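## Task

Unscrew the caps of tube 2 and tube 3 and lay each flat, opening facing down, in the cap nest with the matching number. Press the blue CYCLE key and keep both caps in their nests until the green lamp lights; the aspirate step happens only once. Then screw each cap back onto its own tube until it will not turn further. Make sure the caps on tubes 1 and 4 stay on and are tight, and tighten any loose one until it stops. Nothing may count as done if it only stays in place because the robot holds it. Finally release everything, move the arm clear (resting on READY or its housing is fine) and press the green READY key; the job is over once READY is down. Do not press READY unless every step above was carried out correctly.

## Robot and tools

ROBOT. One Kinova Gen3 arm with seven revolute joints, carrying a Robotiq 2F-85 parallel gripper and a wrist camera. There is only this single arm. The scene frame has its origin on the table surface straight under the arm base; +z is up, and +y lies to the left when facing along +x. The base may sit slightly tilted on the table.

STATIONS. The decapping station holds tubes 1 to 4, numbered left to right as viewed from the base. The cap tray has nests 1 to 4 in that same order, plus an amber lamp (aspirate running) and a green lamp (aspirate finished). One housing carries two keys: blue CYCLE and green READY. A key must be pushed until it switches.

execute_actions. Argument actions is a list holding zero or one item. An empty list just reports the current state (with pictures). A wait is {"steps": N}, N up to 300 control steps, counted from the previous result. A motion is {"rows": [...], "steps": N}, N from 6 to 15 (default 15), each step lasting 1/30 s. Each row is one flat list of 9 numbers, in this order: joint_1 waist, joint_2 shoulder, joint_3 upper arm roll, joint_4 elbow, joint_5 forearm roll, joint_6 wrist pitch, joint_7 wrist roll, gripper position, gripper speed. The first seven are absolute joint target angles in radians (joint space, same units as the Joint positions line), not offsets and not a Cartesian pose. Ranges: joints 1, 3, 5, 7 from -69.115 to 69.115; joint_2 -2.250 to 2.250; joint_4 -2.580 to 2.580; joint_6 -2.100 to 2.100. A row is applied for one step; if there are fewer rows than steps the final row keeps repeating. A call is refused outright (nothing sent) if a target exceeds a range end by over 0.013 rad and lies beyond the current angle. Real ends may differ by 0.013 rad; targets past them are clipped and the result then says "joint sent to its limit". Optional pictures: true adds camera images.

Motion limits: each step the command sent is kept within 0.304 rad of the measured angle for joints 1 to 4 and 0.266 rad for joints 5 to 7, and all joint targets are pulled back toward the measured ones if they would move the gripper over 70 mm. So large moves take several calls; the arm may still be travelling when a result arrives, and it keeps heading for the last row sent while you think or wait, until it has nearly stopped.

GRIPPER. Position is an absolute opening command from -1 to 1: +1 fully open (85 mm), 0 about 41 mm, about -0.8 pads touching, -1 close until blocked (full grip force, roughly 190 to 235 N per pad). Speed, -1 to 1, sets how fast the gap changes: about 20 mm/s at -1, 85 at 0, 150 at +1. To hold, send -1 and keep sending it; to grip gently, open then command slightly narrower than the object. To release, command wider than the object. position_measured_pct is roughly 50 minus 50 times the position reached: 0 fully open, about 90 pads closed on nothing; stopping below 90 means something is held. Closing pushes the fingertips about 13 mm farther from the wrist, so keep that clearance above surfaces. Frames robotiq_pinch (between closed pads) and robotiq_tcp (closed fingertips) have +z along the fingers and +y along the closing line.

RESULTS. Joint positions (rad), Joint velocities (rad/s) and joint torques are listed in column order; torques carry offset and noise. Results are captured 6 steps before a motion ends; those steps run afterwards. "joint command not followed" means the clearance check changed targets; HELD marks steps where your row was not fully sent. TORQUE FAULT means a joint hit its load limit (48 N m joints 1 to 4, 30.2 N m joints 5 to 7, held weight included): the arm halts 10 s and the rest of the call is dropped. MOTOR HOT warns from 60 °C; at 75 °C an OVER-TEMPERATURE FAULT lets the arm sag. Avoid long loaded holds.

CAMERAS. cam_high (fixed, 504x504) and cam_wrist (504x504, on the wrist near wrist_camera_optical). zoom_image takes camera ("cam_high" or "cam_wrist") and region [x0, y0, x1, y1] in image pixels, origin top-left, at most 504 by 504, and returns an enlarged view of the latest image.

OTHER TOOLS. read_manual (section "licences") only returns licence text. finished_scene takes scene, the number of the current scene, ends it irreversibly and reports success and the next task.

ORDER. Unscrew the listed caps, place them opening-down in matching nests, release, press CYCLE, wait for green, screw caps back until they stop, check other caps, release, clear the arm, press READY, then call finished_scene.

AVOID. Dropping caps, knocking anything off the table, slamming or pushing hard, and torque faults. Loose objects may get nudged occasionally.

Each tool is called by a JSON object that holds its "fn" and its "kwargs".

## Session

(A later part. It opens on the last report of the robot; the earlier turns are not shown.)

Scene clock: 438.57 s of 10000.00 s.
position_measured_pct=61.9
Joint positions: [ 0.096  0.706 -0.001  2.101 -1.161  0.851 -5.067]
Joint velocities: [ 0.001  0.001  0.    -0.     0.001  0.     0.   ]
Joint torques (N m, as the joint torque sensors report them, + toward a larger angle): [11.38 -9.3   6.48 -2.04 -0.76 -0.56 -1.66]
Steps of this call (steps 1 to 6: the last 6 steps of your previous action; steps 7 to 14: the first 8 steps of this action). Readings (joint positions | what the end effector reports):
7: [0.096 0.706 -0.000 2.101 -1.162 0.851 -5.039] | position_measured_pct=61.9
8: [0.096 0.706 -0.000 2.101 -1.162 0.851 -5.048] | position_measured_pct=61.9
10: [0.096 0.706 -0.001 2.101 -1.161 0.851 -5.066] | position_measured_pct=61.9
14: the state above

{"fn": "execute_actions", "kwargs": {"actions": [{"rows": [[0.09621,0.70732,0.0005,2.10101,-1.16207,0.85047,-5.085,-1,-0.4]], "steps": 13}]}}

Scene clock: 439.00 s of 10000.00 s.
position_measured_pct=61.9
Joint positions: [ 0.095  0.705 -0.001  2.1   -1.16   0.851 -5.081]
Joint velocities: [ 0.001 -0.002  0.     0.     0.001  0.    -0.001]
Joint torques (N m, as the joint torque sensors report them, + toward a larger angle): [11.7  -8.98  6.58 -1.62 -1.23 -0.53 -2.19]
Steps of this call (steps 1 to 6: the last 6 steps of your previous action; steps 7 to 13: the first 7 steps of this action). Readings (joint positions | what the end effector reports):
7: [0.096 0.705 -0.001 2.101 -1.161 0.851 -5.069] | position_measured_pct=61.9
8: [0.096 0.705 -0.001 2.101 -1.161 0.851 -5.075] | position_measured_pct=61.9
10: [0.095 0.705 -0.001 2.100 -1.160 0.851 -5.081] | position_measured_pct=61.9
13: the state above

{"fn": "execute_actions", "kwargs": {"actions": [{"rows": [[0.09660,0.70695,0.0005,2.10089,-1.16136,0.85080,-5.058,-1,-0.4],[0.09690,0.70665,0.0005,2.10080,-1.16080,0.85105,-5.058,-1,-0.4],[0.09712,0.70645,0.0005,2.10072,-1.16042,0.85124,-5.058,-1,-0.4],[0.09712,0.70645,0.0005,2.10072,-1.16042,0.85124,-5.058,-1,-0.4],[0.09712,0.70645,0.0005,2.10072,-1.16042,0.85124,-5.058,-1,-0.4],[0.09712,0.70645,0.0005,2.10072,-1.16042,0.85124,-5.058,0.04,0.5]], "steps": 15}]}}

{"fn": "execute_actions", "kwargs": {"actions": [], "pictures": true}}

Scene clock: 449.77 s of 10000.00 s.
position_measured_pct=55.6
Joint positions: [ 0.096  0.707 -0.001  2.101 -1.161  0.851 -5.058]
Joint velocities: [ 0.009 -0.003  0.02   0.004  0.021  0.004 -0.003]
Joint torques (N m, as the joint torque sensors report them, + toward a larger angle): [ 10.89 -10.8    5.86  -2.24  -0.25  -0.37  -0.29]
Steps of this call (steps 1 to 6: the last 6 steps of your previous action; steps 7 to 15: the robot went on to your last target; steps 16 to 314: nothing new was sent; steps 315 to 323: the first 9 steps of this action). Readings (joint positions | what the end effector reports):
315: [0.095 0.705 -0.001 2.100 -1.160 0.851 -5.080] | position_measured_pct=61.9
316: [0.096 0.705 -0.001 2.100 -1.160 0.851 -5.071] | position_measured_pct=61.9
318: [0.096 0.706 -0.001 2.101 -1.161 0.851 -5.058] | position_measured_pct=61.9
322: [0.096 0.707 -0.001 2.100 -1.162 0.851 -5.058] | position_measured_pct=58.7
323: the state above

Scene clock: 449.97 s of 10000.00 s.
position_measured_pct=48.0
Joint positions: [ 0.097  0.707  0.001  2.101 -1.16   0.851 -5.058]
Joint velocities: [ 0.002 -0.001 -0.     0.002 -0.    -0.     0.001]
Joint torques (N m, as the joint torque sensors report them, + toward a larger angle): [ 11.03 -10.91   5.73  -2.16  -0.24  -0.23  -0.3 ]
Kept back: nothing.
Steps of this call (steps 1 to 6: the last 6 steps of your previous action). Readings (joint positions | what the end effector reports):
1: [0.096 0.707 0.000 2.101 -1.161 0.851 -5.058] | position_measured_pct=52.4
2: [0.097 0.707 0.000 2.101 -1.160 0.851 -5.058] | position_measured_pct=50.0
4: [0.097 0.707 0.001 2.101 -1.160 0.851 -5.058] | position_measured_pct=48.4
6: the state above

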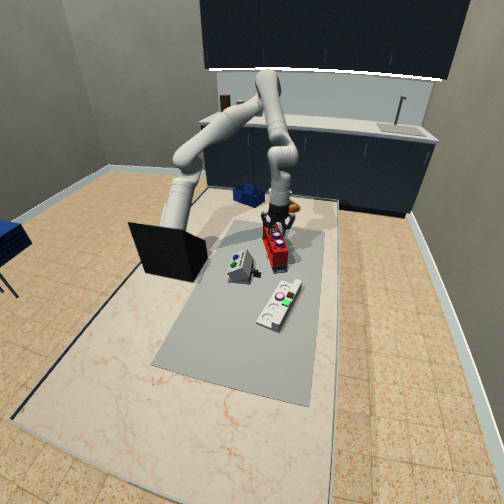

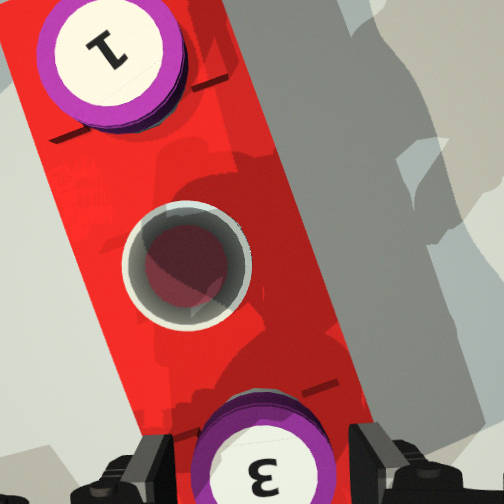

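{"fn": "zoom_image", "kwargs": {"camera": "cam_wrist", "region": [190, 400, 340, 504]}}

{"fn": "zoom_image", "kwargs": {"camera": "cam_wrist", "region": [110, 190, 260, 340]}}

{"fn": "zoom_image", "kwargs": {"camera": "cam_wrist", "region": [30, 0, 200, 140]}}

Region (190, 400, 340, 504) of cam_wrist's 504x504 image, scaled by 3.360; it fills the top 349 rows of this view, and the rest is white.

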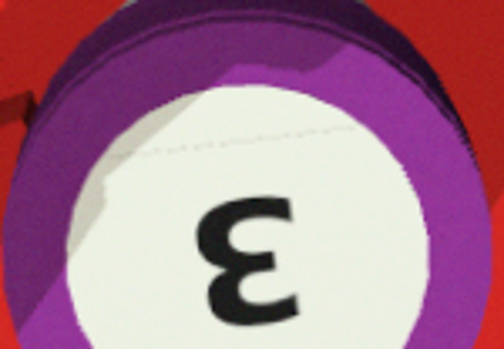

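Region (110, 190, 260, 340) of cam_wrist's 504x504 image, scaled by 3.360.

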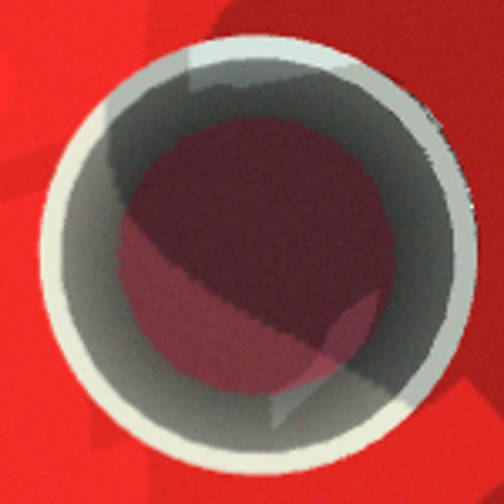

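Region (30, 0, 200, 140) of cam_wrist's 504x504 image, scaled by 2.965; it fills the top 415 rows of this view, and the rest is white.

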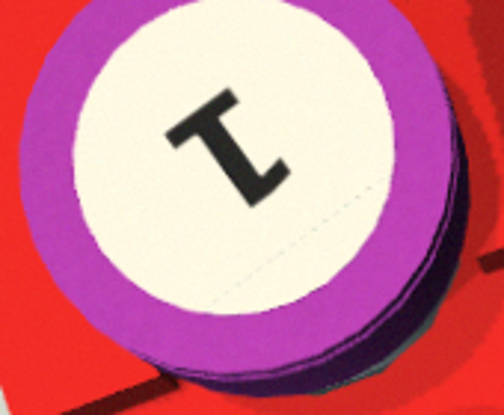

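{"fn": "execute_actions", "kwargs": {"actions": [{"rows": [[0.10017,0.70353,0.0005,2.09976,-1.15492,0.85382,-5.030,0.3,0.5],[0.10321,0.70062,0.0005,2.09881,-1.14942,0.85639,-5.002,0.3,0.5],[0.10626,0.69770,0.0005,2.09785,-1.14392,0.85897,-4.974,0.3,0.5],[0.11910,0.71529,0.0005,2.08355,-1.13590,0.86137,-4.946,0.3,0.5],[0.13194,0.73288,0.0005,2.06925,-1.12788,0.86376,-4.918,0.3,0.5],[0.14478,0.75047,0.0005,2.05495,-1.11986,0.86616,-4.890,0.3,0.5],[0.15762,0.76806,0.0005,2.04065,-1.11184,0.86855,-4.862,0.3,0.5],[0.17046,0.78565,0.0005,2.02634,-1.10383,0.87095,-4.834,0.3,0.5],[0.18330,0.80324,0.0005,2.01204,-1.09581,0.87334,-4.806,0.3,0.5],[0.18330,0.80324,0.0005,2.01204,-1.09581,0.87334,-4.778,0.3,0.5],[0.18044,0.80589,0.0005,2.01304,-1.10077,0.87077,-4.750,0.3,0.5],[0.17759,0.80855,0.0005,2.01404,-1.10573,0.86819,-4.723,0.3,0.5],[0.17473,0.81120,0.0005,2.01504,-1.11069,0.86562,-4.723,0.04,0.3]], "steps": 15}]}}

{"fn": "execute_actions", "kwargs": {"actions": [{"rows": [[0.17473,0.81120,0.0005,2.01504,-1.11069,0.86562,-4.723,0.04,0.3]], "steps": 12}], "pictures": true}}

Scene clock: 456.73 s of 10000.00 s.
position_measured_pct=35.3
Joint positions: [ 0.152  0.76  -0.     2.05  -1.117  0.867 -4.879]
Joint velocities: [ 0.355  0.516  0.007 -0.419  0.23   0.061  0.803]
Joint torques (N m, as the joint torque sensors report them, + toward a larger angle): [ 12.01 -11.66   6.3   -2.54  -0.15  -0.09  -0.51]
Steps of this call (steps 1 to 15: the robot went on to your last target; steps 16 to 194: nothing new was sent; steps 195 to 203: the first 9 steps of this action). Readings (joint positions | what the end effector reports):
195: [0.097 0.706 0.000 2.101 -1.160 0.851 -5.057] | position_measured_pct=48.0
196: [0.099 0.705 0.000 2.100 -1.158 0.852 -5.047] | position_measured_pct=47.2
198: [0.104 0.701 0.000 2.099 -1.150 0.856 -5.004] | position_measured_pct=41.7
202: [0.141 0.742 -0.000 2.064 -1.124 0.866 -4.905] | position_measured_pct=35.3
203: the state above

Scene clock: 457.13 s of 10000.00 s.
position_measured_pct=47.6
Joint positions: [ 0.174  0.81   0.001  2.015 -1.111  0.866 -4.723]
Joint velocities: [ 0.001  0.008 -0.     0.     0.     0.     0.001]
Joint torques (N m, as the joint torque sensors report them, + toward a larger angle): [ 11.58 -11.46   5.9   -2.51  -0.15  -0.25  -0.3 ]
Steps of this call (steps 1 to 6: the last 6 steps of your previous action; steps 7 to 12: the first 6 steps of this action). Readings (joint positions | what the end effector reports):
7: [0.173 0.808 0.000 2.016 -1.110 0.866 -4.724] | position_measured_pct=40.5
8: [0.174 0.808 0.000 2.015 -1.111 0.866 -4.723] | position_measured_pct=43.7
10: [0.174 0.810 0.001 2.015 -1.111 0.866 -4.723] | position_measured_pct=46.8
12: the state above

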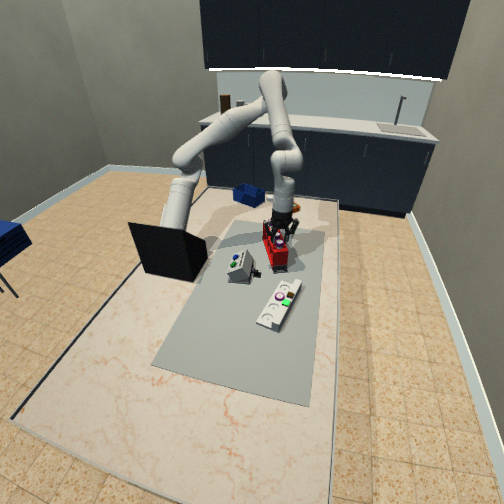

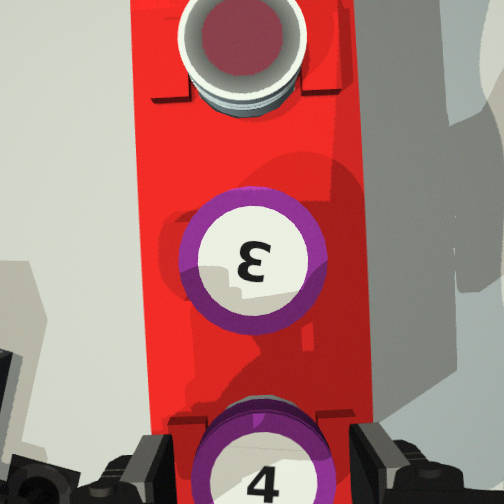

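{"fn": "zoom_image", "kwargs": {"camera": "cam_wrist", "region": [190, 400, 340, 504]}}

{"fn": "zoom_image", "kwargs": {"camera": "cam_wrist", "region": [175, 185, 335, 345]}}

Region (190, 400, 340, 504) of cam_wrist's 504x504 image, scaled by 3.360; it fills the top 349 rows of this view, and the rest is white.

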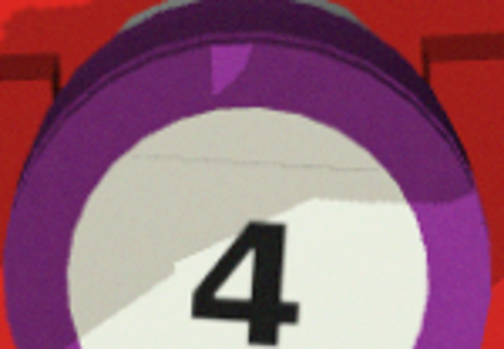

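Region (175, 185, 335, 345) of cam_wrist's 504x504 image, scaled by 3.150.

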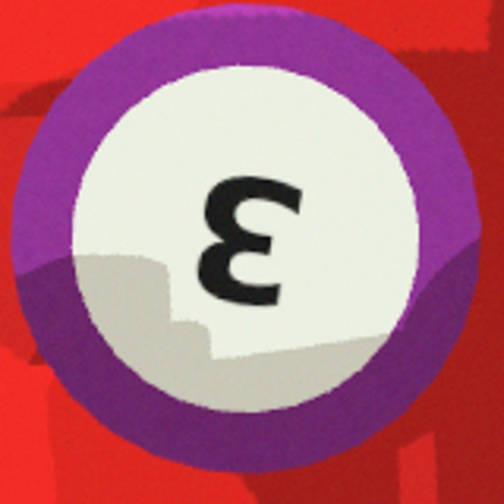

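{"fn": "execute_actions", "kwargs": {"actions": [], "pictures": true}}

{"fn": "zoom_image", "kwargs": {"camera": "cam_wrist", "region": [190, 400, 340, 504]}}

{"fn": "zoom_image", "kwargs": {"camera": "cam_wrist", "region": [175, 185, 335, 345]}}

Scene clock: 457.87 s of 10000.00 s.
position_measured_pct=48.0
Joint positions: [ 0.175  0.811  0.     2.015 -1.111  0.866 -4.723]
Joint velocities: [-0.002  0.001  0.    -0.001  0.     0.     0.   ]
Joint torques (N m, as the joint torque sensors report them, + toward a larger angle): [ 11.75 -11.45   5.92  -2.62  -0.18  -0.2   -0.42]
Kept back: nothing.
Steps of this call (steps 1 to 6: the last 6 steps of your previous action; steps 7 to 15: the robot went on to your last target; steps 16 to 22: nothing new was sent). Readings (joint positions | what the end effector reports):
1: [0.175 0.811 0.001 2.015 -1.111 0.866 -4.723] | position_measured_pct=47.6
2: [0.175 0.811 0.001 2.015 -1.111 0.866 -4.723] | position_measured_pct=47.6
4: [0.175 0.811 0.001 2.015 -1.111 0.866 -4.723] | position_measured_pct=48.0
8: [0.175 0.811 0.001 2.015 -1.111 0.866 -4.723] | position_measured_pct=48.0
22: the state above
The arm was judged still, so your last target was given up. Only a new action makes it travel on or press farther. Fingers that are still opening or closing keep moving.

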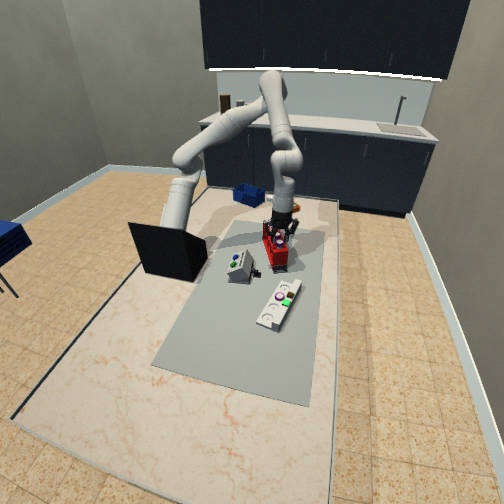

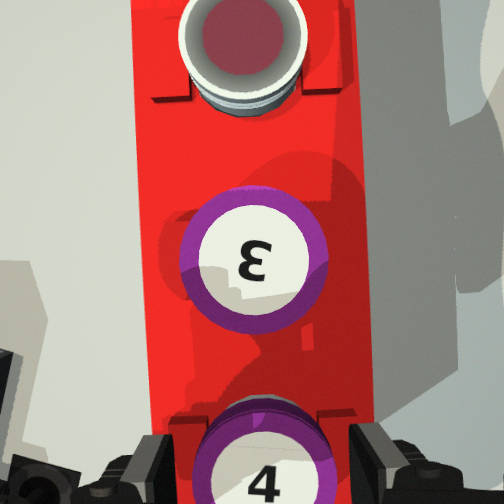

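Region (190, 400, 340, 504) of cam_wrist's 504x504 image, scaled by 3.360; it fills the top 349 rows of this view, and the rest is white.

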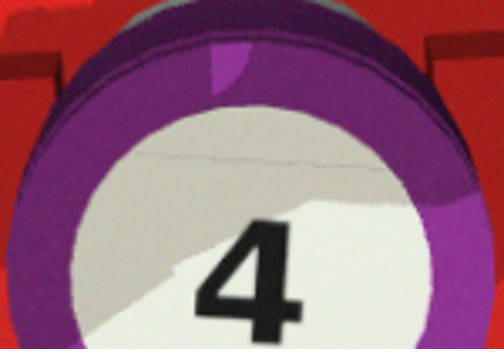

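Region (175, 185, 335, 345) of cam_wrist's 504x504 image, scaled by 3.150.

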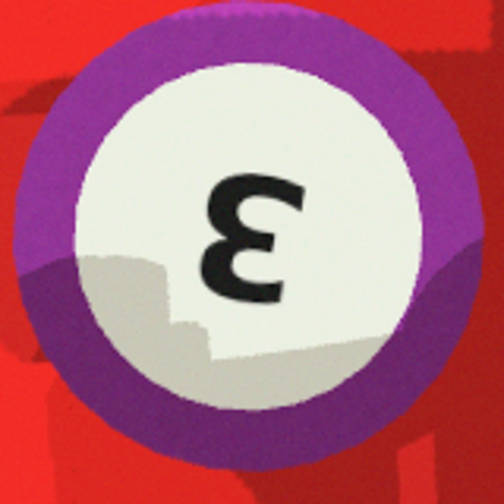

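{"fn": "execute_actions", "kwargs": {"actions": [{"rows": [[0.17532,0.81230,0.0005,2.01374,-1.11003,0.86590,-4.723,-0.1,0.3],[0.17532,0.81230,0.0005,2.01374,-1.11003,0.86590,-4.723,-0.1,0.3],[0.17532,0.81230,0.0005,2.01374,-1.11003,0.86590,-4.723,-0.1,0.3],[0.17532,0.81230,0.0005,2.01374,-1.11003,0.86590,-4.723,-0.1,0.3],[0.17532,0.81230,0.0005,2.01374,-1.11003,0.86590,-4.723,-1,-0.4]], "steps": 15}]}}

{"fn": "execute_actions", "kwargs": {"actions": [{"rows": [[0.17532,0.81230,0.0005,2.01374,-1.11003,0.86590,-4.80,-1,-0.4]], "steps": 14}]}}

Scene clock: 459.37 s of 10000.00 s.
position_measured_pct=58.7
Joint positions: [ 0.176  0.812  0.001  2.014 -1.11   0.867 -4.723]
Joint velocities: [ 0.005 -0.007  0.003  0.004  0.002  0.005 -0.001]
Joint torques (N m, as the joint torque sensors report them, + toward a larger angle): [ 10.71 -10.18   5.12  -2.9   -0.26  -0.76  -0.38]
Steps of this call (steps 1 to 36: nothing new was sent; steps 37 to 45: the first 9 steps of this action). Readings (joint positions | what the end effector reports):
37: [0.175 0.812 0.000 2.015 -1.111 0.866 -4.723] | position_measured_pct=48.0
38: [0.175 0.812 0.000 2.014 -1.110 0.866 -4.723] | position_measured_pct=48.4
40: [0.175 0.812 0.001 2.014 -1.110 0.866 -4.723] | position_measured_pct=52.8
44: [0.176 0.812 0.001 2.014 -1.110 0.866 -4.723] | position_measured_pct=57.9
45: the state above

Scene clock: 459.83 s of 10000.00 s.
position_measured_pct=61.9
Joint positions: [ 0.176  0.811  0.001  2.014 -1.109  0.867 -4.8  ]
Joint velocities: [ 0.001  0.     0.     0.001  0.001 -0.    -0.   ]
Joint torques (N m, as the joint torque sensors report them, + toward a larger angle): [ 10.89 -10.4    5.51  -2.79  -0.51  -0.69  -0.41]
Steps of this call (steps 1 to 6: the last 6 steps of your previous action; steps 7 to 14: the first 8 steps of this action). Readings (joint positions | what the end effector reports):
7: [0.176 0.811 0.001 2.014 -1.110 0.867 -4.724] | position_measured_pct=61.9
8: [0.176 0.811 0.001 2.014 -1.110 0.867 -4.734] | position_measured_pct=61.9
10: [0.176 0.811 0.001 2.014 -1.110 0.867 -4.777] | position_measured_pct=61.9
14: the state above

{"fn": "execute_actions", "kwargs": {"actions": [{"rows": [[0.17532,0.81230,0.0005,2.01374,-1.11003,0.86590,-4.87,-1,-0.4]], "steps": 13}]}}

Scene clock: 460.27 s of 10000.00 s.
position_measured_pct=61.9
Joint positions: [ 0.176  0.811  0.001  2.014 -1.109  0.867 -4.87 ]
Joint velocities: [-0.001  0.001  0.    -0.001  0.001  0.    -0.007]
Joint torques (N m, as the joint torque sensors report them, + toward a larger angle): [ 10.98 -10.31   5.55  -2.69  -0.56  -0.68  -0.28]
Steps of this call (steps 1 to 6: the last 6 steps of your previous action; steps 7 to 13: the first 7 steps of this action). Readings (joint positions | what the end effector reports):
7: [0.176 0.811 0.001 2.014 -1.109 0.867 -4.801] | position_measured_pct=61.9
8: [0.176 0.811 0.001 2.014 -1.109 0.867 -4.811] | position_measured_pct=61.9
10: [0.176 0.811 0.001 2.014 -1.109 0.867 -4.851] | position_measured_pct=61.9
13: the state above

{"fn": "execute_actions", "kwargs": {"actions": [{"rows": [[0.17532,0.81230,0.0005,2.01374,-1.11003,0.86590,-4.92,-1,-0.4]], "steps": 13}]}}

Scene clock: 460.70 s of 10000.00 s.
position_measured_pct=61.9
Joint positions: [ 0.176  0.811  0.001  2.014 -1.109  0.867 -4.92 ]
Joint velocities: [ 0.001  0.002 -0.     0.001 -0.001 -0.    -0.001]
Joint torques (N m, as the joint torque sensors report them, + toward a larger angle): [ 10.99 -10.32   5.42  -2.65  -0.57  -0.67  -0.57]
Steps of this call (steps 1 to 6: the last 6 steps of your previous action; steps 7 to 13: the first 7 steps of this action). Readings (joint positions | what the end effector reports):
7: [0.176 0.811 0.001 2.014 -1.109 0.867 -4.871] | position_measured_pct=61.9
8: [0.176 0.811 0.001 2.014 -1.109 0.867 -4.881] | position_measured_pct=61.9
10: [0.176 0.811 0.001 2.014 -1.109 0.867 -4.913] | position_measured_pct=61.9
13: the state above

{"fn": "execute_actions", "kwargs": {"actions": [{"rows": [[0.17532,0.81230,0.0005,2.01374,-1.11003,0.86590,-4.96,-1,-0.4]], "steps": 12}]}}

Scene clock: 461.10 s of 10000.00 s.
position_measured_pct=61.9
Joint positions: [ 0.176  0.811  0.001  2.013 -1.108  0.866 -4.958]
Joint velocities: [-0.002 -0.001 -0.    -0.002  0.003 -0.001 -0.002]
Joint torques (N m, as the joint torque sensors report them, + toward a larger angle): [11.51 -9.83  5.73 -2.02 -0.93 -0.66 -1.18]
Steps of this call (steps 1 to 6: the last 6 steps of your previous action; steps 7 to 12: the first 6 steps of this action). Readings (joint positions | what the end effector reports):
7: [0.176 0.811 0.001 2.014 -1.109 0.867 -4.921] | position_measured_pct=61.9
8: [0.176 0.811 0.001 2.014 -1.109 0.867 -4.931] | position_measured_pct=61.9
10: [0.176 0.811 0.001 2.014 -1.109 0.867 -4.956] | position_measured_pct=61.9
12: the state above

{"fn": "execute_actions", "kwargs": {"actions": [{"rows": [[0.17532,0.81230,0.0005,2.01374,-1.11003,0.86590,-4.975,-1,-0.4]], "steps": 12}]}}

Scene clock: 461.50 s of 10000.00 s.
position_measured_pct=61.9
Joint positions: [ 0.175  0.81   0.001  2.013 -1.107  0.866 -4.972]
Joint velocities: [-0.002 -0.     0.001  0.001 -0.    -0.    -0.001]
Joint torques (N m, as the joint torque sensors report them, + toward a larger angle): [11.59 -9.84  5.84 -2.04 -1.58 -0.31 -1.6 ]
Steps of this call (steps 1 to 6: the last 6 steps of your previous action; steps 7 to 12: the first 6 steps of this action). Readings (joint positions | what the end effector reports):
7: [0.176 0.810 0.001 2.013 -1.108 0.866 -4.960] | position_measured_pct=61.9
8: [0.176 0.810 0.001 2.013 -1.108 0.866 -4.966] | position_measured_pct=61.9
10: [0.176 0.810 0.001 2.013 -1.107 0.866 -4.972] | position_measured_pct=61.9
12: the state above

{"fn": "execute_actions", "kwargs": {"actions": [{"rows": [[0.17532,0.81230,0.0005,2.01374,-1.11003,0.86590,-4.955,-1,-0.4],[0.17532,0.81230,0.0005,2.01374,-1.11003,0.86590,-4.955,-1,-0.4],[0.17532,0.81230,0.0005,2.01374,-1.11003,0.86590,-4.955,0.3,0.5],[0.17532,0.81230,0.0005,2.01374,-1.11003,0.86590,-4.955,0.3,0.5],[0.18166,0.80641,0.0005,2.01152,-1.09902,0.87161,-4.916,0.3,0.5],[0.18800,0.80052,0.0005,2.00931,-1.08801,0.87732,-4.877,0.3,0.5],[0.19435,0.79463,0.0005,2.00709,-1.07701,0.88304,-4.838,0.3,0.5],[0.20069,0.78874,0.0005,2.00488,-1.06600,0.88875,-4.799,0.3,0.5],[0.20703,0.78285,0.0005,2.00266,-1.05499,0.89446,-4.760,0.3,0.5],[0.21354,0.80560,0.0005,1.98594,-1.05382,0.89301,-4.721,0.3,0.5],[0.22005,0.82836,0.0005,1.96922,-1.05265,0.89155,-4.682,0.3,0.5],[0.22655,0.85111,0.0005,1.95251,-1.05148,0.89010,-4.643,0.3,0.5],[0.23306,0.87387,0.0005,1.93579,-1.05031,0.88864,-4.604,0.3,0.5],[0.23957,0.89662,0.0005,1.91907,-1.04914,0.88719,-4.565,0.3,0.5],[0.24608,0.91937,0.0005,1.90235,-1.04796,0.88574,-4.526,0.3,0.5]], "steps": 15}]}}

{"fn": "execute_actions", "kwargs": {"actions": [{"rows": [[0.25259,0.94213,0.0005,1.88563,-1.04679,0.88428,-4.487,0.3,0.5],[0.25909,0.96488,0.0005,1.86892,-1.04562,0.88283,-4.448,0.3,0.5],[0.26560,0.98764,0.0005,1.85220,-1.04445,0.88137,-4.409,0.3,0.5],[0.27211,1.01039,0.0005,1.83548,-1.04328,0.87992,-4.370,0.3,0.5],[0.27862,1.03314,0.0005,1.81876,-1.04211,0.87847,-4.331,0.04,0.0],[0.28513,1.05590,0.0005,1.80204,-1.04094,0.87701,-4.292,0.04,0.0],[0.29163,1.07865,0.0005,1.78533,-1.03977,0.87556,-4.253,0.04,0.0],[0.29814,1.10141,0.0005,1.76861,-1.03860,0.87410,-4.214,0.04,0.0],[0.30465,1.12416,0.0005,1.75189,-1.03743,0.87265,-4.175,0.04,0.0],[0.31116,1.14691,0.0005,1.73517,-1.03625,0.87120,-4.136,0.04,0.0],[0.31767,1.16967,0.0005,1.71845,-1.03508,0.86974,-4.097,0.04,0.0],[0.32417,1.19242,0.0005,1.70174,-1.03391,0.86829,-4.058,0.04,0.0],[0.33068,1.21518,0.0005,1.68502,-1.03274,0.86683,-4.019,0.04,0.0],[0.33719,1.23793,0.0005,1.66830,-1.03157,0.86538,-3.980,0.04,0.0],[0.34370,1.26068,0.0005,1.65158,-1.03040,0.86393,-3.941,0.04,0.0]], "steps": 15}]}}

{"fn": "execute_actions", "kwargs": {"actions": [{"rows": [[0.35020,1.28343,0.0005,1.63486,-1.02922,0.86247,-3.902,0.04,0.0],[0.34482,1.28919,0.0005,1.63428,-1.03808,0.85907,-3.863,0.04,0.0],[0.33945,1.29495,0.0005,1.63369,-1.04694,0.85568,-3.824,0.04,0.0],[0.33407,1.30071,0.0005,1.63311,-1.05581,0.85228,-3.785,0.04,0.0],[0.32869,1.30647,0.0005,1.63253,-1.06467,0.84889,-3.746,0.04,0.0],[0.32331,1.31223,0.0005,1.63195,-1.07353,0.84549,-3.707,0.04,0.0],[0.31794,1.31799,0.0005,1.63136,-1.08239,0.84209,-3.668,0.04,0.0],[0.31256,1.32375,0.0005,1.63078,-1.09125,0.83870,-3.635,0.04,0.0],[0.31256,1.32375,0.0005,1.63078,-1.09125,0.83870,-3.615,0.04,0.0],[0.31256,1.32375,0.0005,1.63078,-1.09125,0.83870,-3.606,0.04,0.0]], "steps": 15}]}}

{"fn": "execute_actions", "kwargs": {"actions": [], "pictures": true}}

Scene clock: 469.33 s of 10000.00 s.
position_measured_pct=44.0
Joint positions: [ 0.193  0.796  0.     2.008 -1.083  0.88  -4.859]
Joint velocities: [ 0.166 -0.153  0.008 -0.059  0.301  0.154  1.072]
Joint torques (N m, as the joint torque sensors report them, + toward a larger angle): [ 11.51 -11.1    6.17  -2.57  -0.15  -0.3   -0.45]
Steps of this call (steps 1 to 6: the last 6 steps of your previous action; steps 7 to 15: the robot went on to your last target; steps 16 to 226: nothing new was sent; steps 227 to 235: the first 9 steps of this action). Readings (joint positions | what the end effector reports):
227: [0.175 0.810 0.001 2.013 -1.107 0.866 -4.971] | position_measured_pct=61.9
228: [0.175 0.810 0.001 2.013 -1.107 0.866 -4.963] | position_measured_pct=61.9
230: [0.175 0.811 0.001 2.013 -1.109 0.866 -4.955] | position_measured_pct=61.9
234: [0.187 0.801 -0.000 2.010 -1.093 0.875 -4.894] | position_measured_pct=48.0
235: the state above

Scene clock: 469.83 s of 10000.00 s.
position_measured_pct=42.1
Joint positions: [ 0.284  1.054  0.     1.803 -1.041  0.877 -4.296]
Joint velocities: [ 0.196  0.688  0.001 -0.51   0.037 -0.045  1.186]
Joint torques (N m, as the joint torque sensors report them, + toward a larger angle): [ 13.12 -13.22   6.31  -2.76  -0.37  -0.12  -0.28]
Steps of this call (steps 1 to 6: the last 6 steps of your previous action; steps 7 to 15: the first 9 steps of this action). Readings (joint positions | what the end effector reports):
7: [0.232 0.868 0.000 1.939 -1.051 0.890 -4.610] | position_measured_pct=34.9
8: [0.239 0.891 0.000 1.923 -1.050 0.889 -4.573] | position_measured_pct=34.9
10: [0.252 0.938 0.000 1.889 -1.047 0.885 -4.495] | position_measured_pct=34.9
14: [0.278 1.030 0.000 1.820 -1.042 0.879 -4.336] | position_measured_pct=39.7
15: the state above

Scene clock: 470.33 s of 10000.00 s.
position_measured_pct=48.0
Joint positions: [ 0.322  1.309  0.001  1.633 -1.073  0.845 -3.702]
Joint velocities: [-0.163  0.187 -0.025 -0.033 -0.282 -0.086  1.106]
Joint torques (N m, as the joint torque sensors report them, + toward a larger angle): [ 13.87 -15.77   6.58  -2.44  -0.15  -0.09  -0.18]
Steps of this call (steps 1 to 6: the last 6 steps of your previous action; steps 7 to 15: the first 9 steps of this action). Readings (joint positions | what the end effector reports):
7: [0.330 1.214 0.000 1.685 -1.033 0.867 -4.020] | position_measured_pct=47.6
8: [0.336 1.236 0.001 1.669 -1.032 0.865 -3.981] | position_measured_pct=47.6
10: [0.339 1.267 0.002 1.649 -1.033 0.860 -3.900] | position_measured_pct=48.0
14: [0.328 1.303 0.002 1.635 -1.063 0.848 -3.740] | position_measured_pct=48.0
15: the state above

Scene clock: 470.53 s of 10000.00 s.
position_measured_pct=48.0
Joint positions: [ 0.313  1.322  0.     1.631 -1.091  0.839 -3.606]
Joint velocities: [-0.006  0.014  0.005 -0.002 -0.    -0.001  0.003]
Joint torques (N m, as the joint torque sensors report them, + toward a larger angle): [ 13.35 -15.37   6.33  -2.59  -0.16  -0.29  -0.23]
Kept back: nothing.
Steps of this call (steps 1 to 6: the last 6 steps of your previous action). Readings (joint positions | what the end effector reports):
1: [0.318 1.315 0.000 1.632 -1.081 0.842 -3.667] | position_measured_pct=48.0
2: [0.315 1.318 -0.000 1.632 -1.087 0.840 -3.638] | position_measured_pct=48.0
4: [0.314 1.321 -0.000 1.631 -1.091 0.839 -3.609] | position_measured_pct=48.0
6: the state above

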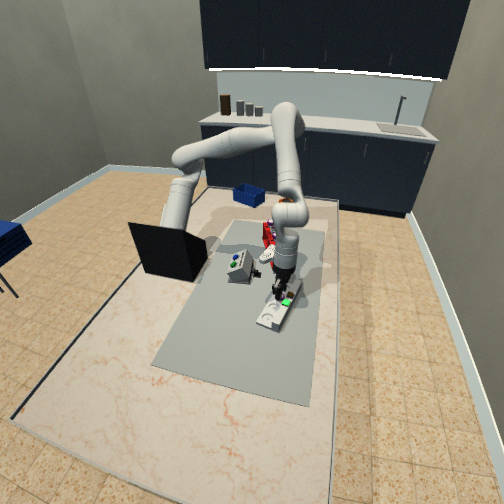

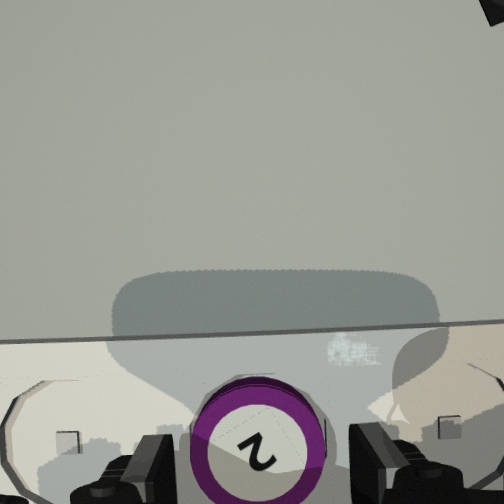

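{"fn": "zoom_image", "kwargs": {"camera": "cam_wrist", "region": [180, 360, 340, 504]}}

Region (180, 360, 340, 504) of cam_wrist's 504x504 image, scaled by 3.150; it fills the top 454 rows of this view, and the rest is white.

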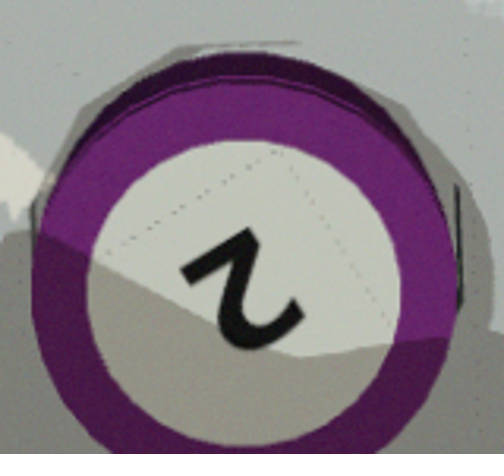

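{"fn": "execute_actions", "kwargs": {"actions": [{"rows": [[0.31355,1.32399,0.0005,1.63292,-1.09230,0.83781,-3.606,0.04,0.0],[0.31455,1.32423,0.0005,1.63506,-1.09335,0.83692,-3.606,0.04,0.0],[0.31160,1.32739,0.0005,1.63474,-1.09821,0.83506,-3.603,0.04,0.0],[0.30866,1.33054,0.0005,1.63442,-1.10306,0.83320,-3.600,0.04,0.0],[0.30571,1.33370,0.0005,1.63410,-1.10792,0.83134,-3.597,0.04,0.0],[0.30277,1.33685,0.0005,1.63378,-1.11277,0.82948,-3.594,0.04,0.0],[0.29982,1.34001,0.0005,1.63346,-1.11763,0.82762,-3.591,0.04,0.0]], "steps": 15}]}}

{"fn": "execute_actions", "kwargs": {"actions": [], "pictures": true}}

{"fn": "zoom_image", "kwargs": {"camera": "cam_wrist", "region": [190, 400, 340, 504]}}

Scene clock: 474.30 s of 10000.00 s.
position_measured_pct=48.0
Joint positions: [ 0.301  1.339 -0.     1.634 -1.117  0.828 -3.591]
Joint velocities: [ 0.    -0.001 -0.002 -0.003 -0.024 -0.007  0.014]
Joint torques (N m, as the joint torque sensors report them, + toward a larger angle): [ 14.73 -16.46   6.96  -2.94  -0.16  -0.46  -0.3 ]
Steps of this call (steps 1 to 30: the robot went on to your last target; steps 31 to 104: nothing new was sent; steps 105 to 113: the first 9 steps of this action). Readings (joint positions | what the end effector reports):
105: [0.313 1.324 0.000 1.631 -1.092 0.838 -3.606] | position_measured_pct=48.0
106: [0.314 1.324 0.000 1.633 -1.092 0.838 -3.606] | position_measured_pct=48.0
108: [0.311 1.328 0.001 1.634 -1.097 0.835 -3.604] | position_measured_pct=48.0
112: [0.301 1.339 0.000 1.634 -1.115 0.828 -3.592] | position_measured_pct=48.0
113: the state above

Scene clock: 474.50 s of 10000.00 s.
position_measured_pct=48.0
Joint positions: [ 0.3    1.34   0.001  1.633 -1.118  0.828 -3.591]
Joint velocities: [-0.001  0.003 -0.    -0.001  0.001  0.     0.   ]
Joint torques (N m, as the joint torque sensors report them, + toward a larger angle): [ 13.53 -15.32   6.56  -2.58  -0.23  -0.26  -0.26]
Kept back: nothing.
Steps of this call (steps 1 to 6: the last 6 steps of your previous action). Readings (joint positions | what the end effector reports):
1: [0.301 1.339 0.000 1.634 -1.118 0.828 -3.591] | position_measured_pct=48.0
2: [0.300 1.339 0.000 1.634 -1.118 0.828 -3.591] | position_measured_pct=48.0
4: [0.300 1.340 0.000 1.633 -1.118 0.828 -3.591] | position_measured_pct=48.0
6: the state above

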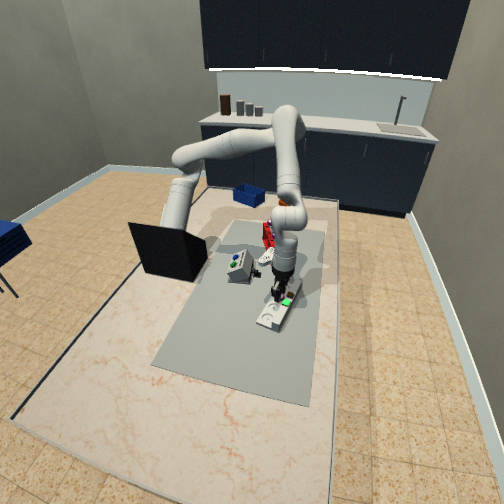

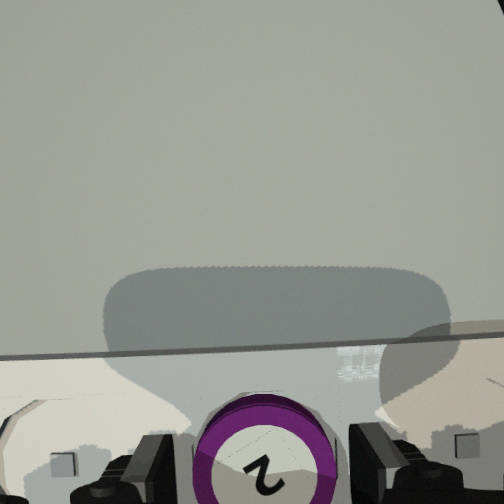

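Region (190, 400, 340, 504) of cam_wrist's 504x504 image, scaled by 3.360; it fills the top 349 rows of this view, and the rest is white.

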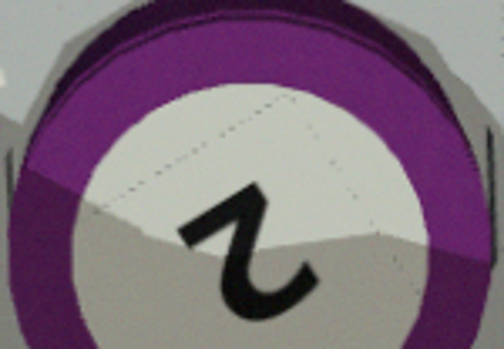

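{"fn": "execute_actions", "kwargs": {"actions": [{"rows": [[0.29888,1.34065,0.0005,1.63316,-1.11873,0.82729,-3.590,-0.08,0.3],[0.29794,1.34128,0.0005,1.63287,-1.11983,0.82696,-3.590,-0.08,0.3],[0.29794,1.34128,0.0005,1.63287,-1.11983,0.82696,-3.590,-0.08,0.3],[0.29794,1.34128,0.0005,1.63287,-1.11983,0.82696,-3.590,-0.08,0.3],[0.29794,1.34128,0.0005,1.63287,-1.11983,0.82696,-3.590,-1,-0.4]], "steps": 15}]}}

{"fn": "execute_actions", "kwargs": {"actions": [], "pictures": true}}

{"fn": "zoom_image", "kwargs": {"camera": "cam_wrist", "region": [190, 400, 340, 504]}}

Scene clock: 478.00 s of 10000.00 s.
position_measured_pct=58.7
Joint positions: [ 0.298  1.341  0.001  1.633 -1.12   0.827 -3.59 ]
Joint velocities: [ 0.002 -0.006  0.003  0.     0.002  0.002 -0.   ]
Joint torques (N m, as the joint torque sensors report them, + toward a larger angle): [ 13.08 -14.58   6.28  -2.47  -0.27  -0.51  -0.34]
Steps of this call (steps 1 to 15: the robot went on to your last target; steps 16 to 96: nothing new was sent; steps 97 to 105: the first 9 steps of this action). Readings (joint positions | what the end effector reports):
97: [0.299 1.340 0.001 1.633 -1.118 0.828 -3.591] | position_measured_pct=48.0
98: [0.299 1.341 0.001 1.633 -1.119 0.827 -3.590] | position_measured_pct=48.4
100: [0.298 1.341 0.000 1.633 -1.120 0.827 -3.590] | position_measured_pct=52.4
104: [0.298 1.341 0.001 1.633 -1.120 0.827 -3.590] | position_measured_pct=57.1
105: the state above

Scene clock: 478.20 s of 10000.00 s.
position_measured_pct=62.3
Joint positions: [ 0.299  1.34   0.001  1.633 -1.12   0.827 -3.59 ]
Joint velocities: [ 0.001 -0.    -0.     0.001 -0.    -0.001 -0.   ]
Joint torques (N m, as the joint torque sensors report them, + toward a larger angle): [ 12.92 -14.48   6.04  -2.5   -0.3   -0.44  -0.32]
Kept back: nothing.
Steps of this call (steps 1 to 6: the last 6 steps of your previous action). Readings (joint positions | what the end effector reports):
1: [0.298 1.341 0.001 1.633 -1.120 0.827 -3.590] | position_measured_pct=59.5
2: [0.299 1.340 0.001 1.633 -1.120 0.827 -3.590] | position_measured_pct=60.3
4: [0.299 1.340 0.001 1.633 -1.120 0.827 -3.590] | position_measured_pct=61.9
6: the state above

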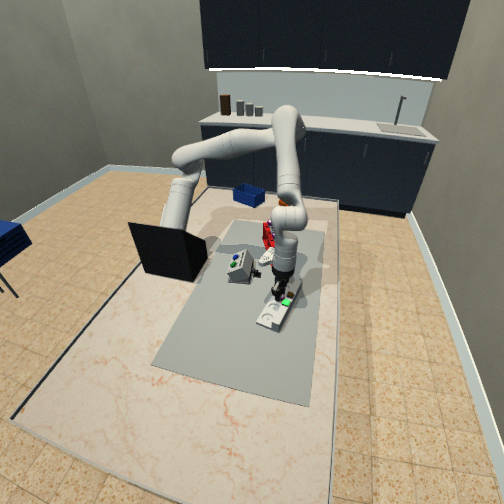

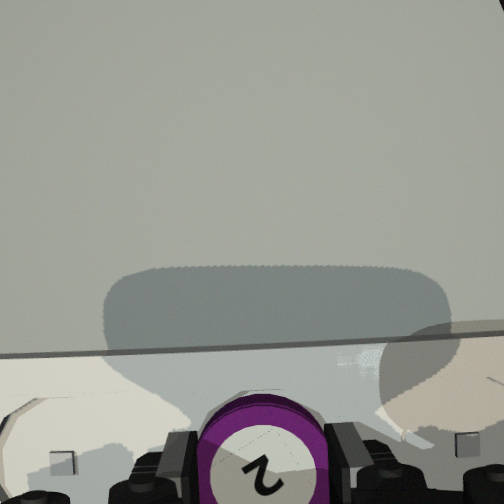

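Region (190, 400, 340, 504) of cam_wrist's 504x504 image, scaled by 3.360; it fills the top 349 rows of this view, and the rest is white.

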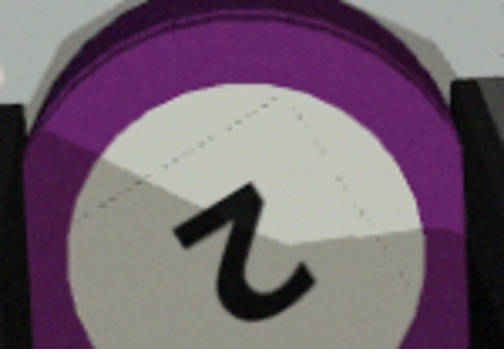

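{"fn": "execute_actions", "kwargs": {"actions": [{"rows": [[0.30509,1.33362,0.0005,1.63365,-1.10804,0.83148,-3.590,-1,-0.4],[0.31224,1.32596,0.0005,1.63442,-1.09626,0.83599,-3.590,-1,-0.4],[0.31939,1.31830,0.0005,1.63520,-1.08447,0.84051,-3.590,-1,-0.4],[0.32654,1.31064,0.0005,1.63597,-1.07269,0.84502,-3.590,-1,-0.4],[0.33369,1.30298,0.0005,1.63675,-1.06090,0.84954,-3.590,-1,-0.4],[0.33448,1.26964,0.0005,1.65744,-1.05141,0.85641,-3.569,-1,-0.4],[0.33526,1.23629,0.0005,1.67813,-1.04191,0.86327,-3.548,-1,-0.4],[0.33605,1.20295,0.0005,1.69883,-1.03242,0.87014,-3.527,-1,-0.4],[0.33683,1.16960,0.0005,1.71952,-1.02292,0.87700,-3.507,-1,-0.4],[0.33762,1.13626,0.0005,1.74021,-1.01343,0.88387,-3.486,-1,-0.4],[0.33840,1.10291,0.0005,1.76090,-1.00393,0.89073,-3.465,-1,-0.4],[0.33919,1.06957,0.0005,1.78159,-0.99444,0.89760,-3.444,-1,-0.4],[0.33997,1.03622,0.0005,1.80229,-0.98494,0.90446,-3.423,-1,-0.4],[0.34076,1.00288,0.0005,1.82298,-0.97545,0.91133,-3.402,-1,-0.4],[0.34154,0.96953,0.0005,1.84367,-0.96595,0.91819,-3.381,-1,-0.4]], "steps": 15}]}}

{"fn": "execute_actions", "kwargs": {"actions": [{"rows": [[0.34232,0.93618,0.0005,1.86436,-0.95645,0.92506,-3.360,-1,-0.4],[0.31908,0.90311,0.0005,1.88810,-0.96811,0.92218,-3.340,-1,-0.4],[0.29585,0.87004,0.0005,1.91183,-0.97976,0.91929,-3.319,-1,-0.4],[0.27261,0.83696,0.0005,1.93557,-0.99142,0.91641,-3.298,-1,-0.4],[0.24937,0.80389,0.0005,1.95931,-1.00307,0.91352,-3.277,-1,-0.4],[0.22614,0.77082,0.0005,1.98305,-1.01473,0.91064,-3.256,-1,-0.4],[0.20290,0.73775,0.0005,2.00678,-1.02639,0.90775,-3.235,-1,-0.4],[0.17966,0.70468,0.0005,2.03052,-1.03804,0.90487,-3.214,-1,-0.4],[0.15642,0.67160,0.0005,2.05426,-1.04970,0.90198,-3.193,-1,-0.4],[0.13319,0.63853,0.0005,2.07799,-1.06135,0.89910,-3.173,-1,-0.4],[0.10995,0.60546,0.0005,2.10173,-1.07301,0.89621,-3.152,-1,-0.4],[0.08671,0.57239,0.0005,2.12547,-1.08467,0.89333,-3.131,-1,-0.4],[0.06348,0.53932,0.0005,2.14920,-1.09632,0.89044,-3.110,-1,-0.4]], "steps": 15}]}}

{"fn": "execute_actions", "kwargs": {"actions": [{"rows": [[0.06348,0.53932,0.0005,2.14920,-1.09632,0.89044,-3.110,-1,-0.4],[0.05583,0.54622,0.0005,2.15203,-1.10946,0.88336,-3.110,-1,-0.4],[0.04819,0.55313,0.0005,2.15487,-1.12261,0.87628,-3.110,-1,-0.4],[0.04054,0.56003,0.0005,2.15770,-1.13575,0.86919,-3.110,-1,-0.4],[0.03290,0.56694,0.0005,2.16054,-1.14890,0.86211,-3.110,-1,-0.4],[0.02525,0.57384,0.0005,2.16337,-1.16204,0.85503,-3.110,-1,-0.4]], "steps": 15}]}}

{"fn": "execute_actions", "kwargs": {"actions": [], "pictures": true}}

Scene clock: 487.00 s of 10000.00 s.
position_measured_pct=62.3
Joint positions: [ 0.334  1.25   0.002  1.659 -1.048  0.858 -3.571]
Joint velocities: [ 0.026 -0.743 -0.014  0.382  0.196  0.155  0.377]
Joint torques (N m, as the joint torque sensors report them, + toward a larger angle): [ 13.31 -16.73   5.87  -2.59  -0.14   0.15  -0.33]
Steps of this call (steps 1 to 15: the robot went on to your last target; steps 16 to 255: nothing new was sent; steps 256 to 264: the first 9 steps of this action). Readings (joint positions | what the end effector reports):
256: [0.300 1.339 0.001 1.633 -1.118 0.828 -3.590] | position_measured_pct=62.3
257: [0.305 1.334 -0.000 1.634 -1.112 0.830 -3.590] | position_measured_pct=62.3
259: [0.317 1.321 0.000 1.636 -1.092 0.838 -3.590] | position_measured_pct=62.3
263: [0.333 1.274 0.002 1.648 -1.054 0.854 -3.582] | position_measured_pct=62.3
264: the state above

Scene clock: 487.50 s of 10000.00 s.
position_measured_pct=62.3
Joint positions: [ 0.262  0.805  0.003  1.958 -0.994  0.914 -3.278]
Joint velocities: [-0.757 -0.883 -0.011  0.63  -0.287 -0.042  0.562]
Joint torques (N m, as the joint torque sensors report them, + toward a larger angle): [  9.42 -11.24   4.7   -2.91  -0.18  -0.1   -0.18]
Steps of this call (steps 1 to 6: the last 6 steps of your previous action; steps 7 to 15: the first 9 steps of this action). Readings (joint positions | what the end effector reports):
7: [0.339 1.053 0.001 1.789 -0.991 0.900 -3.436] | position_measured_pct=62.3
8: [0.340 1.022 0.001 1.809 -0.982 0.907 -3.416] | position_measured_pct=62.3
10: [0.337 0.959 0.001 1.851 -0.974 0.915 -3.376] | position_measured_pct=62.3
14: [0.287 0.835 0.003 1.937 -0.986 0.915 -3.297] | position_measured_pct=62.3
15: the state above

Scene clock: 488.00 s of 10000.00 s.
position_measured_pct=62.3
Joint positions: [ 0.032  0.573  0.001  2.162 -1.158  0.859 -3.11 ]
Joint velocities: [ 0.002 -0.044  0.067  0.046 -0.084  0.039  0.004]
Joint torques (N m, as the joint torque sensors report them, + toward a larger angle): [ 6.41 -8.    3.38 -2.75 -0.66 -2.32 -0.45]
Steps of this call (steps 1 to 6: the last 6 steps of your previous action; steps 7 to 15: the first 9 steps of this action). Readings (joint positions | what the end effector reports):
7: [0.106 0.597 -0.001 2.108 -1.076 0.897 -3.145] | position_measured_pct=62.3
8: [0.090 0.577 -0.001 2.124 -1.084 0.895 -3.131] | position_measured_pct=62.3
10: [0.064 0.554 -0.001 2.146 -1.108 0.886 -3.114] | position_measured_pct=62.3
14: [0.035 0.569 -0.000 2.160 -1.153 0.861 -3.110] | position_measured_pct=62.3
15: the state above

Scene clock: 488.20 s of 10000.00 s.
position_measured_pct=62.3
Joint positions: [ 0.029  0.57   0.003  2.164 -1.161  0.857 -3.11 ]
Joint velocities: [-0.005 -0.001  0.003  0.002  0.001 -0.001  0.   ]
Joint torques (N m, as the joint torque sensors report them, + toward a larger angle): [ 7.06 -6.74  3.32 -2.57 -0.86 -1.26 -0.31]
Kept back: nothing.
Steps of this call (steps 1 to 6: the last 6 steps of your previous action). Readings (joint positions | what the end effector reports):
1: [0.032 0.571 0.002 2.163 -1.160 0.859 -3.110] | position_measured_pct=62.3
2: [0.031 0.571 0.002 2.163 -1.161 0.857 -3.110] | position_measured_pct=62.3
4: [0.030 0.570 0.003 2.164 -1.161 0.857 -3.110] | position_measured_pct=62.3
6: the state above

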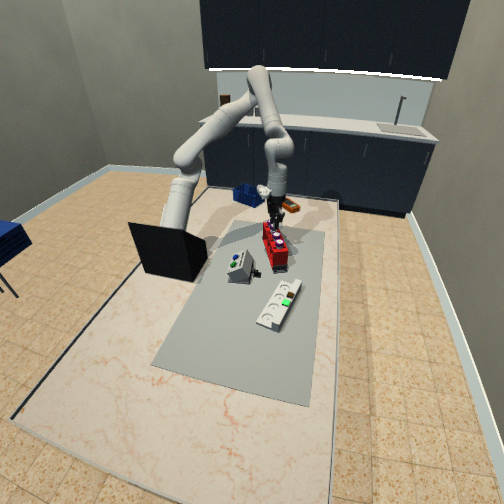

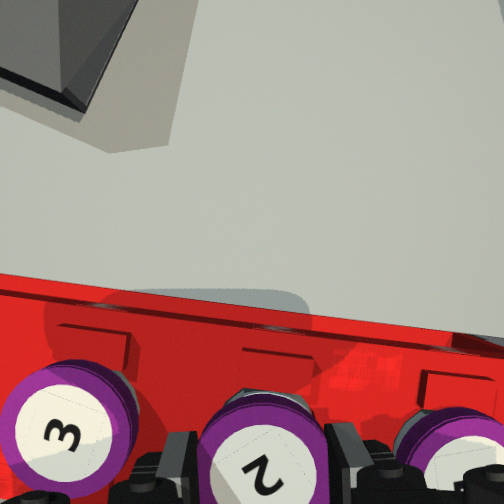

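{"fn": "zoom_image", "kwargs": {"camera": "cam_wrist", "region": [170, 360, 360, 504]}}

{"fn": "zoom_image", "kwargs": {"camera": "cam_high", "region": [240, 180, 320, 260]}}

Region (170, 360, 360, 504) of cam_wrist's 504x504 image, scaled by 2.653; it fills the top 382 rows of this view, and the rest is white.

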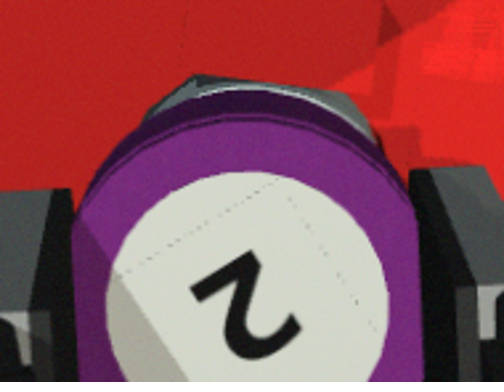

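Region (240, 180, 320, 260) of cam_high's 504x504 image, scaled by 6.300, with more detail than that image has.

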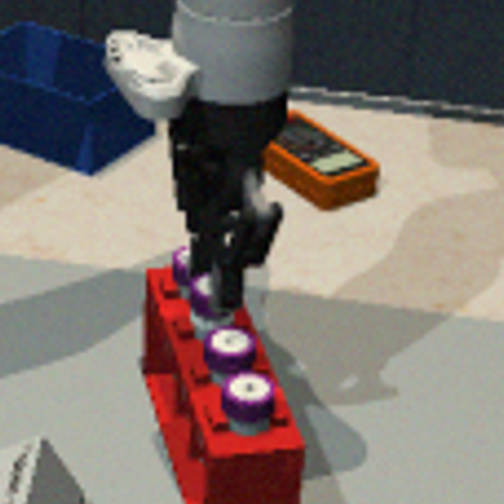

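{"fn": "execute_actions", "kwargs": {"actions": [{"rows": [[0.03410,0.56550,0.0005,2.16076,-1.14600,0.86229,-3.110,-1,-0.4]], "steps": 14}]}}

{"fn": "execute_actions", "kwargs": {"actions": [], "pictures": true}}

{"fn": "zoom_image", "kwargs": {"camera": "cam_wrist", "region": [170, 360, 360, 504]}}

Scene clock: 490.63 s of 10000.00 s.
position_measured_pct=62.3
Joint positions: [ 0.034  0.565  0.     2.161 -1.146  0.862 -3.11 ]
Joint velocities: [-0.001  0.002  0.001 -0.002 -0.001 -0.001  0.001]
Joint torques (N m, as the joint torque sensors report them, + toward a larger angle): [  9.77 -10.04   5.55  -2.3   -0.21  -0.35  -0.29]
Steps of this call (steps 1 to 15: the robot went on to your last target; steps 16 to 65: nothing new was sent; steps 66 to 73: the first 8 steps of this action). Readings (joint positions | what the end effector reports):
66: [0.031 0.568 0.003 2.163 -1.159 0.857 -3.110] | position_measured_pct=62.3
67: [0.035 0.565 0.001 2.162 -1.153 0.860 -3.110] | position_measured_pct=62.3
69: [0.035 0.564 0.001 2.161 -1.146 0.862 -3.110] | position_measured_pct=62.3
73: the state above

Scene clock: 490.83 s of 10000.00 s.
position_measured_pct=62.3
Joint positions: [ 0.034  0.565  0.     2.161 -1.146  0.862 -3.11 ]
Joint velocities: [ 0.001 -0.001  0.    -0.002 -0.    -0.     0.001]
Joint torques (N m, as the joint torque sensors report them, + toward a larger angle): [ 9.81 -9.93  5.63 -2.35 -0.18 -0.24 -0.25]
Kept back: nothing.
Steps of this call (steps 1 to 6: the last 6 steps of your previous action). Readings (joint positions | what the end effector reports):
1: [0.034 0.565 0.000 2.161 -1.146 0.862 -3.110] | position_measured_pct=62.3
2: [0.034 0.565 0.000 2.161 -1.146 0.862 -3.110] | position_measured_pct=62.3
4: [0.034 0.565 0.000 2.161 -1.146 0.862 -3.110] | position_measured_pct=62.3
6: the state above

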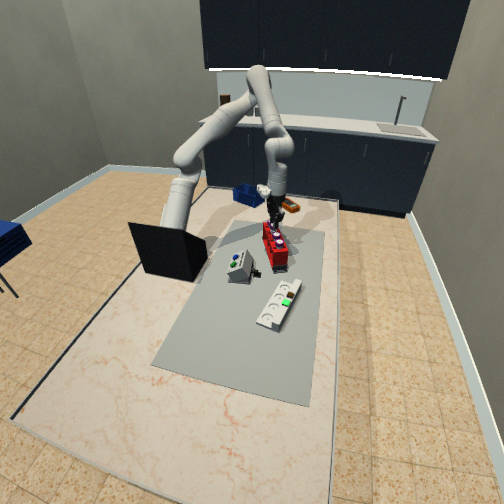

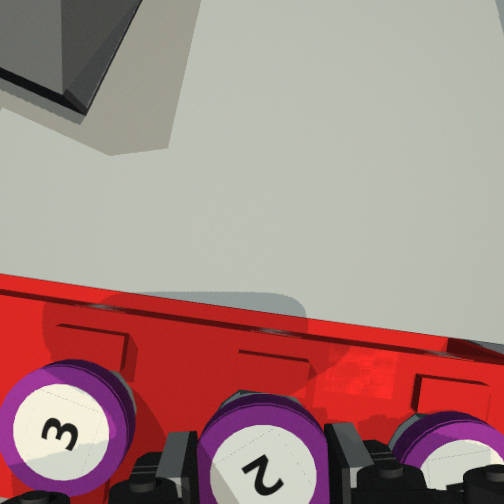

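Region (170, 360, 360, 504) of cam_wrist's 504x504 image, scaled by 2.653; it fills the top 382 rows of this view, and the rest is white.

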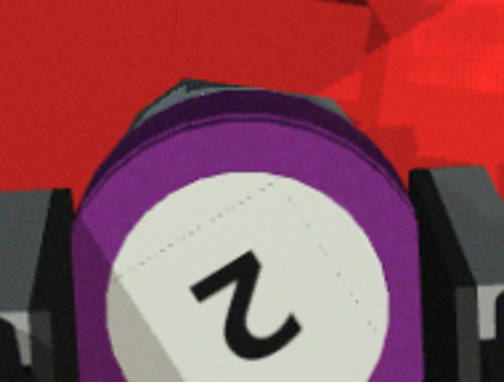

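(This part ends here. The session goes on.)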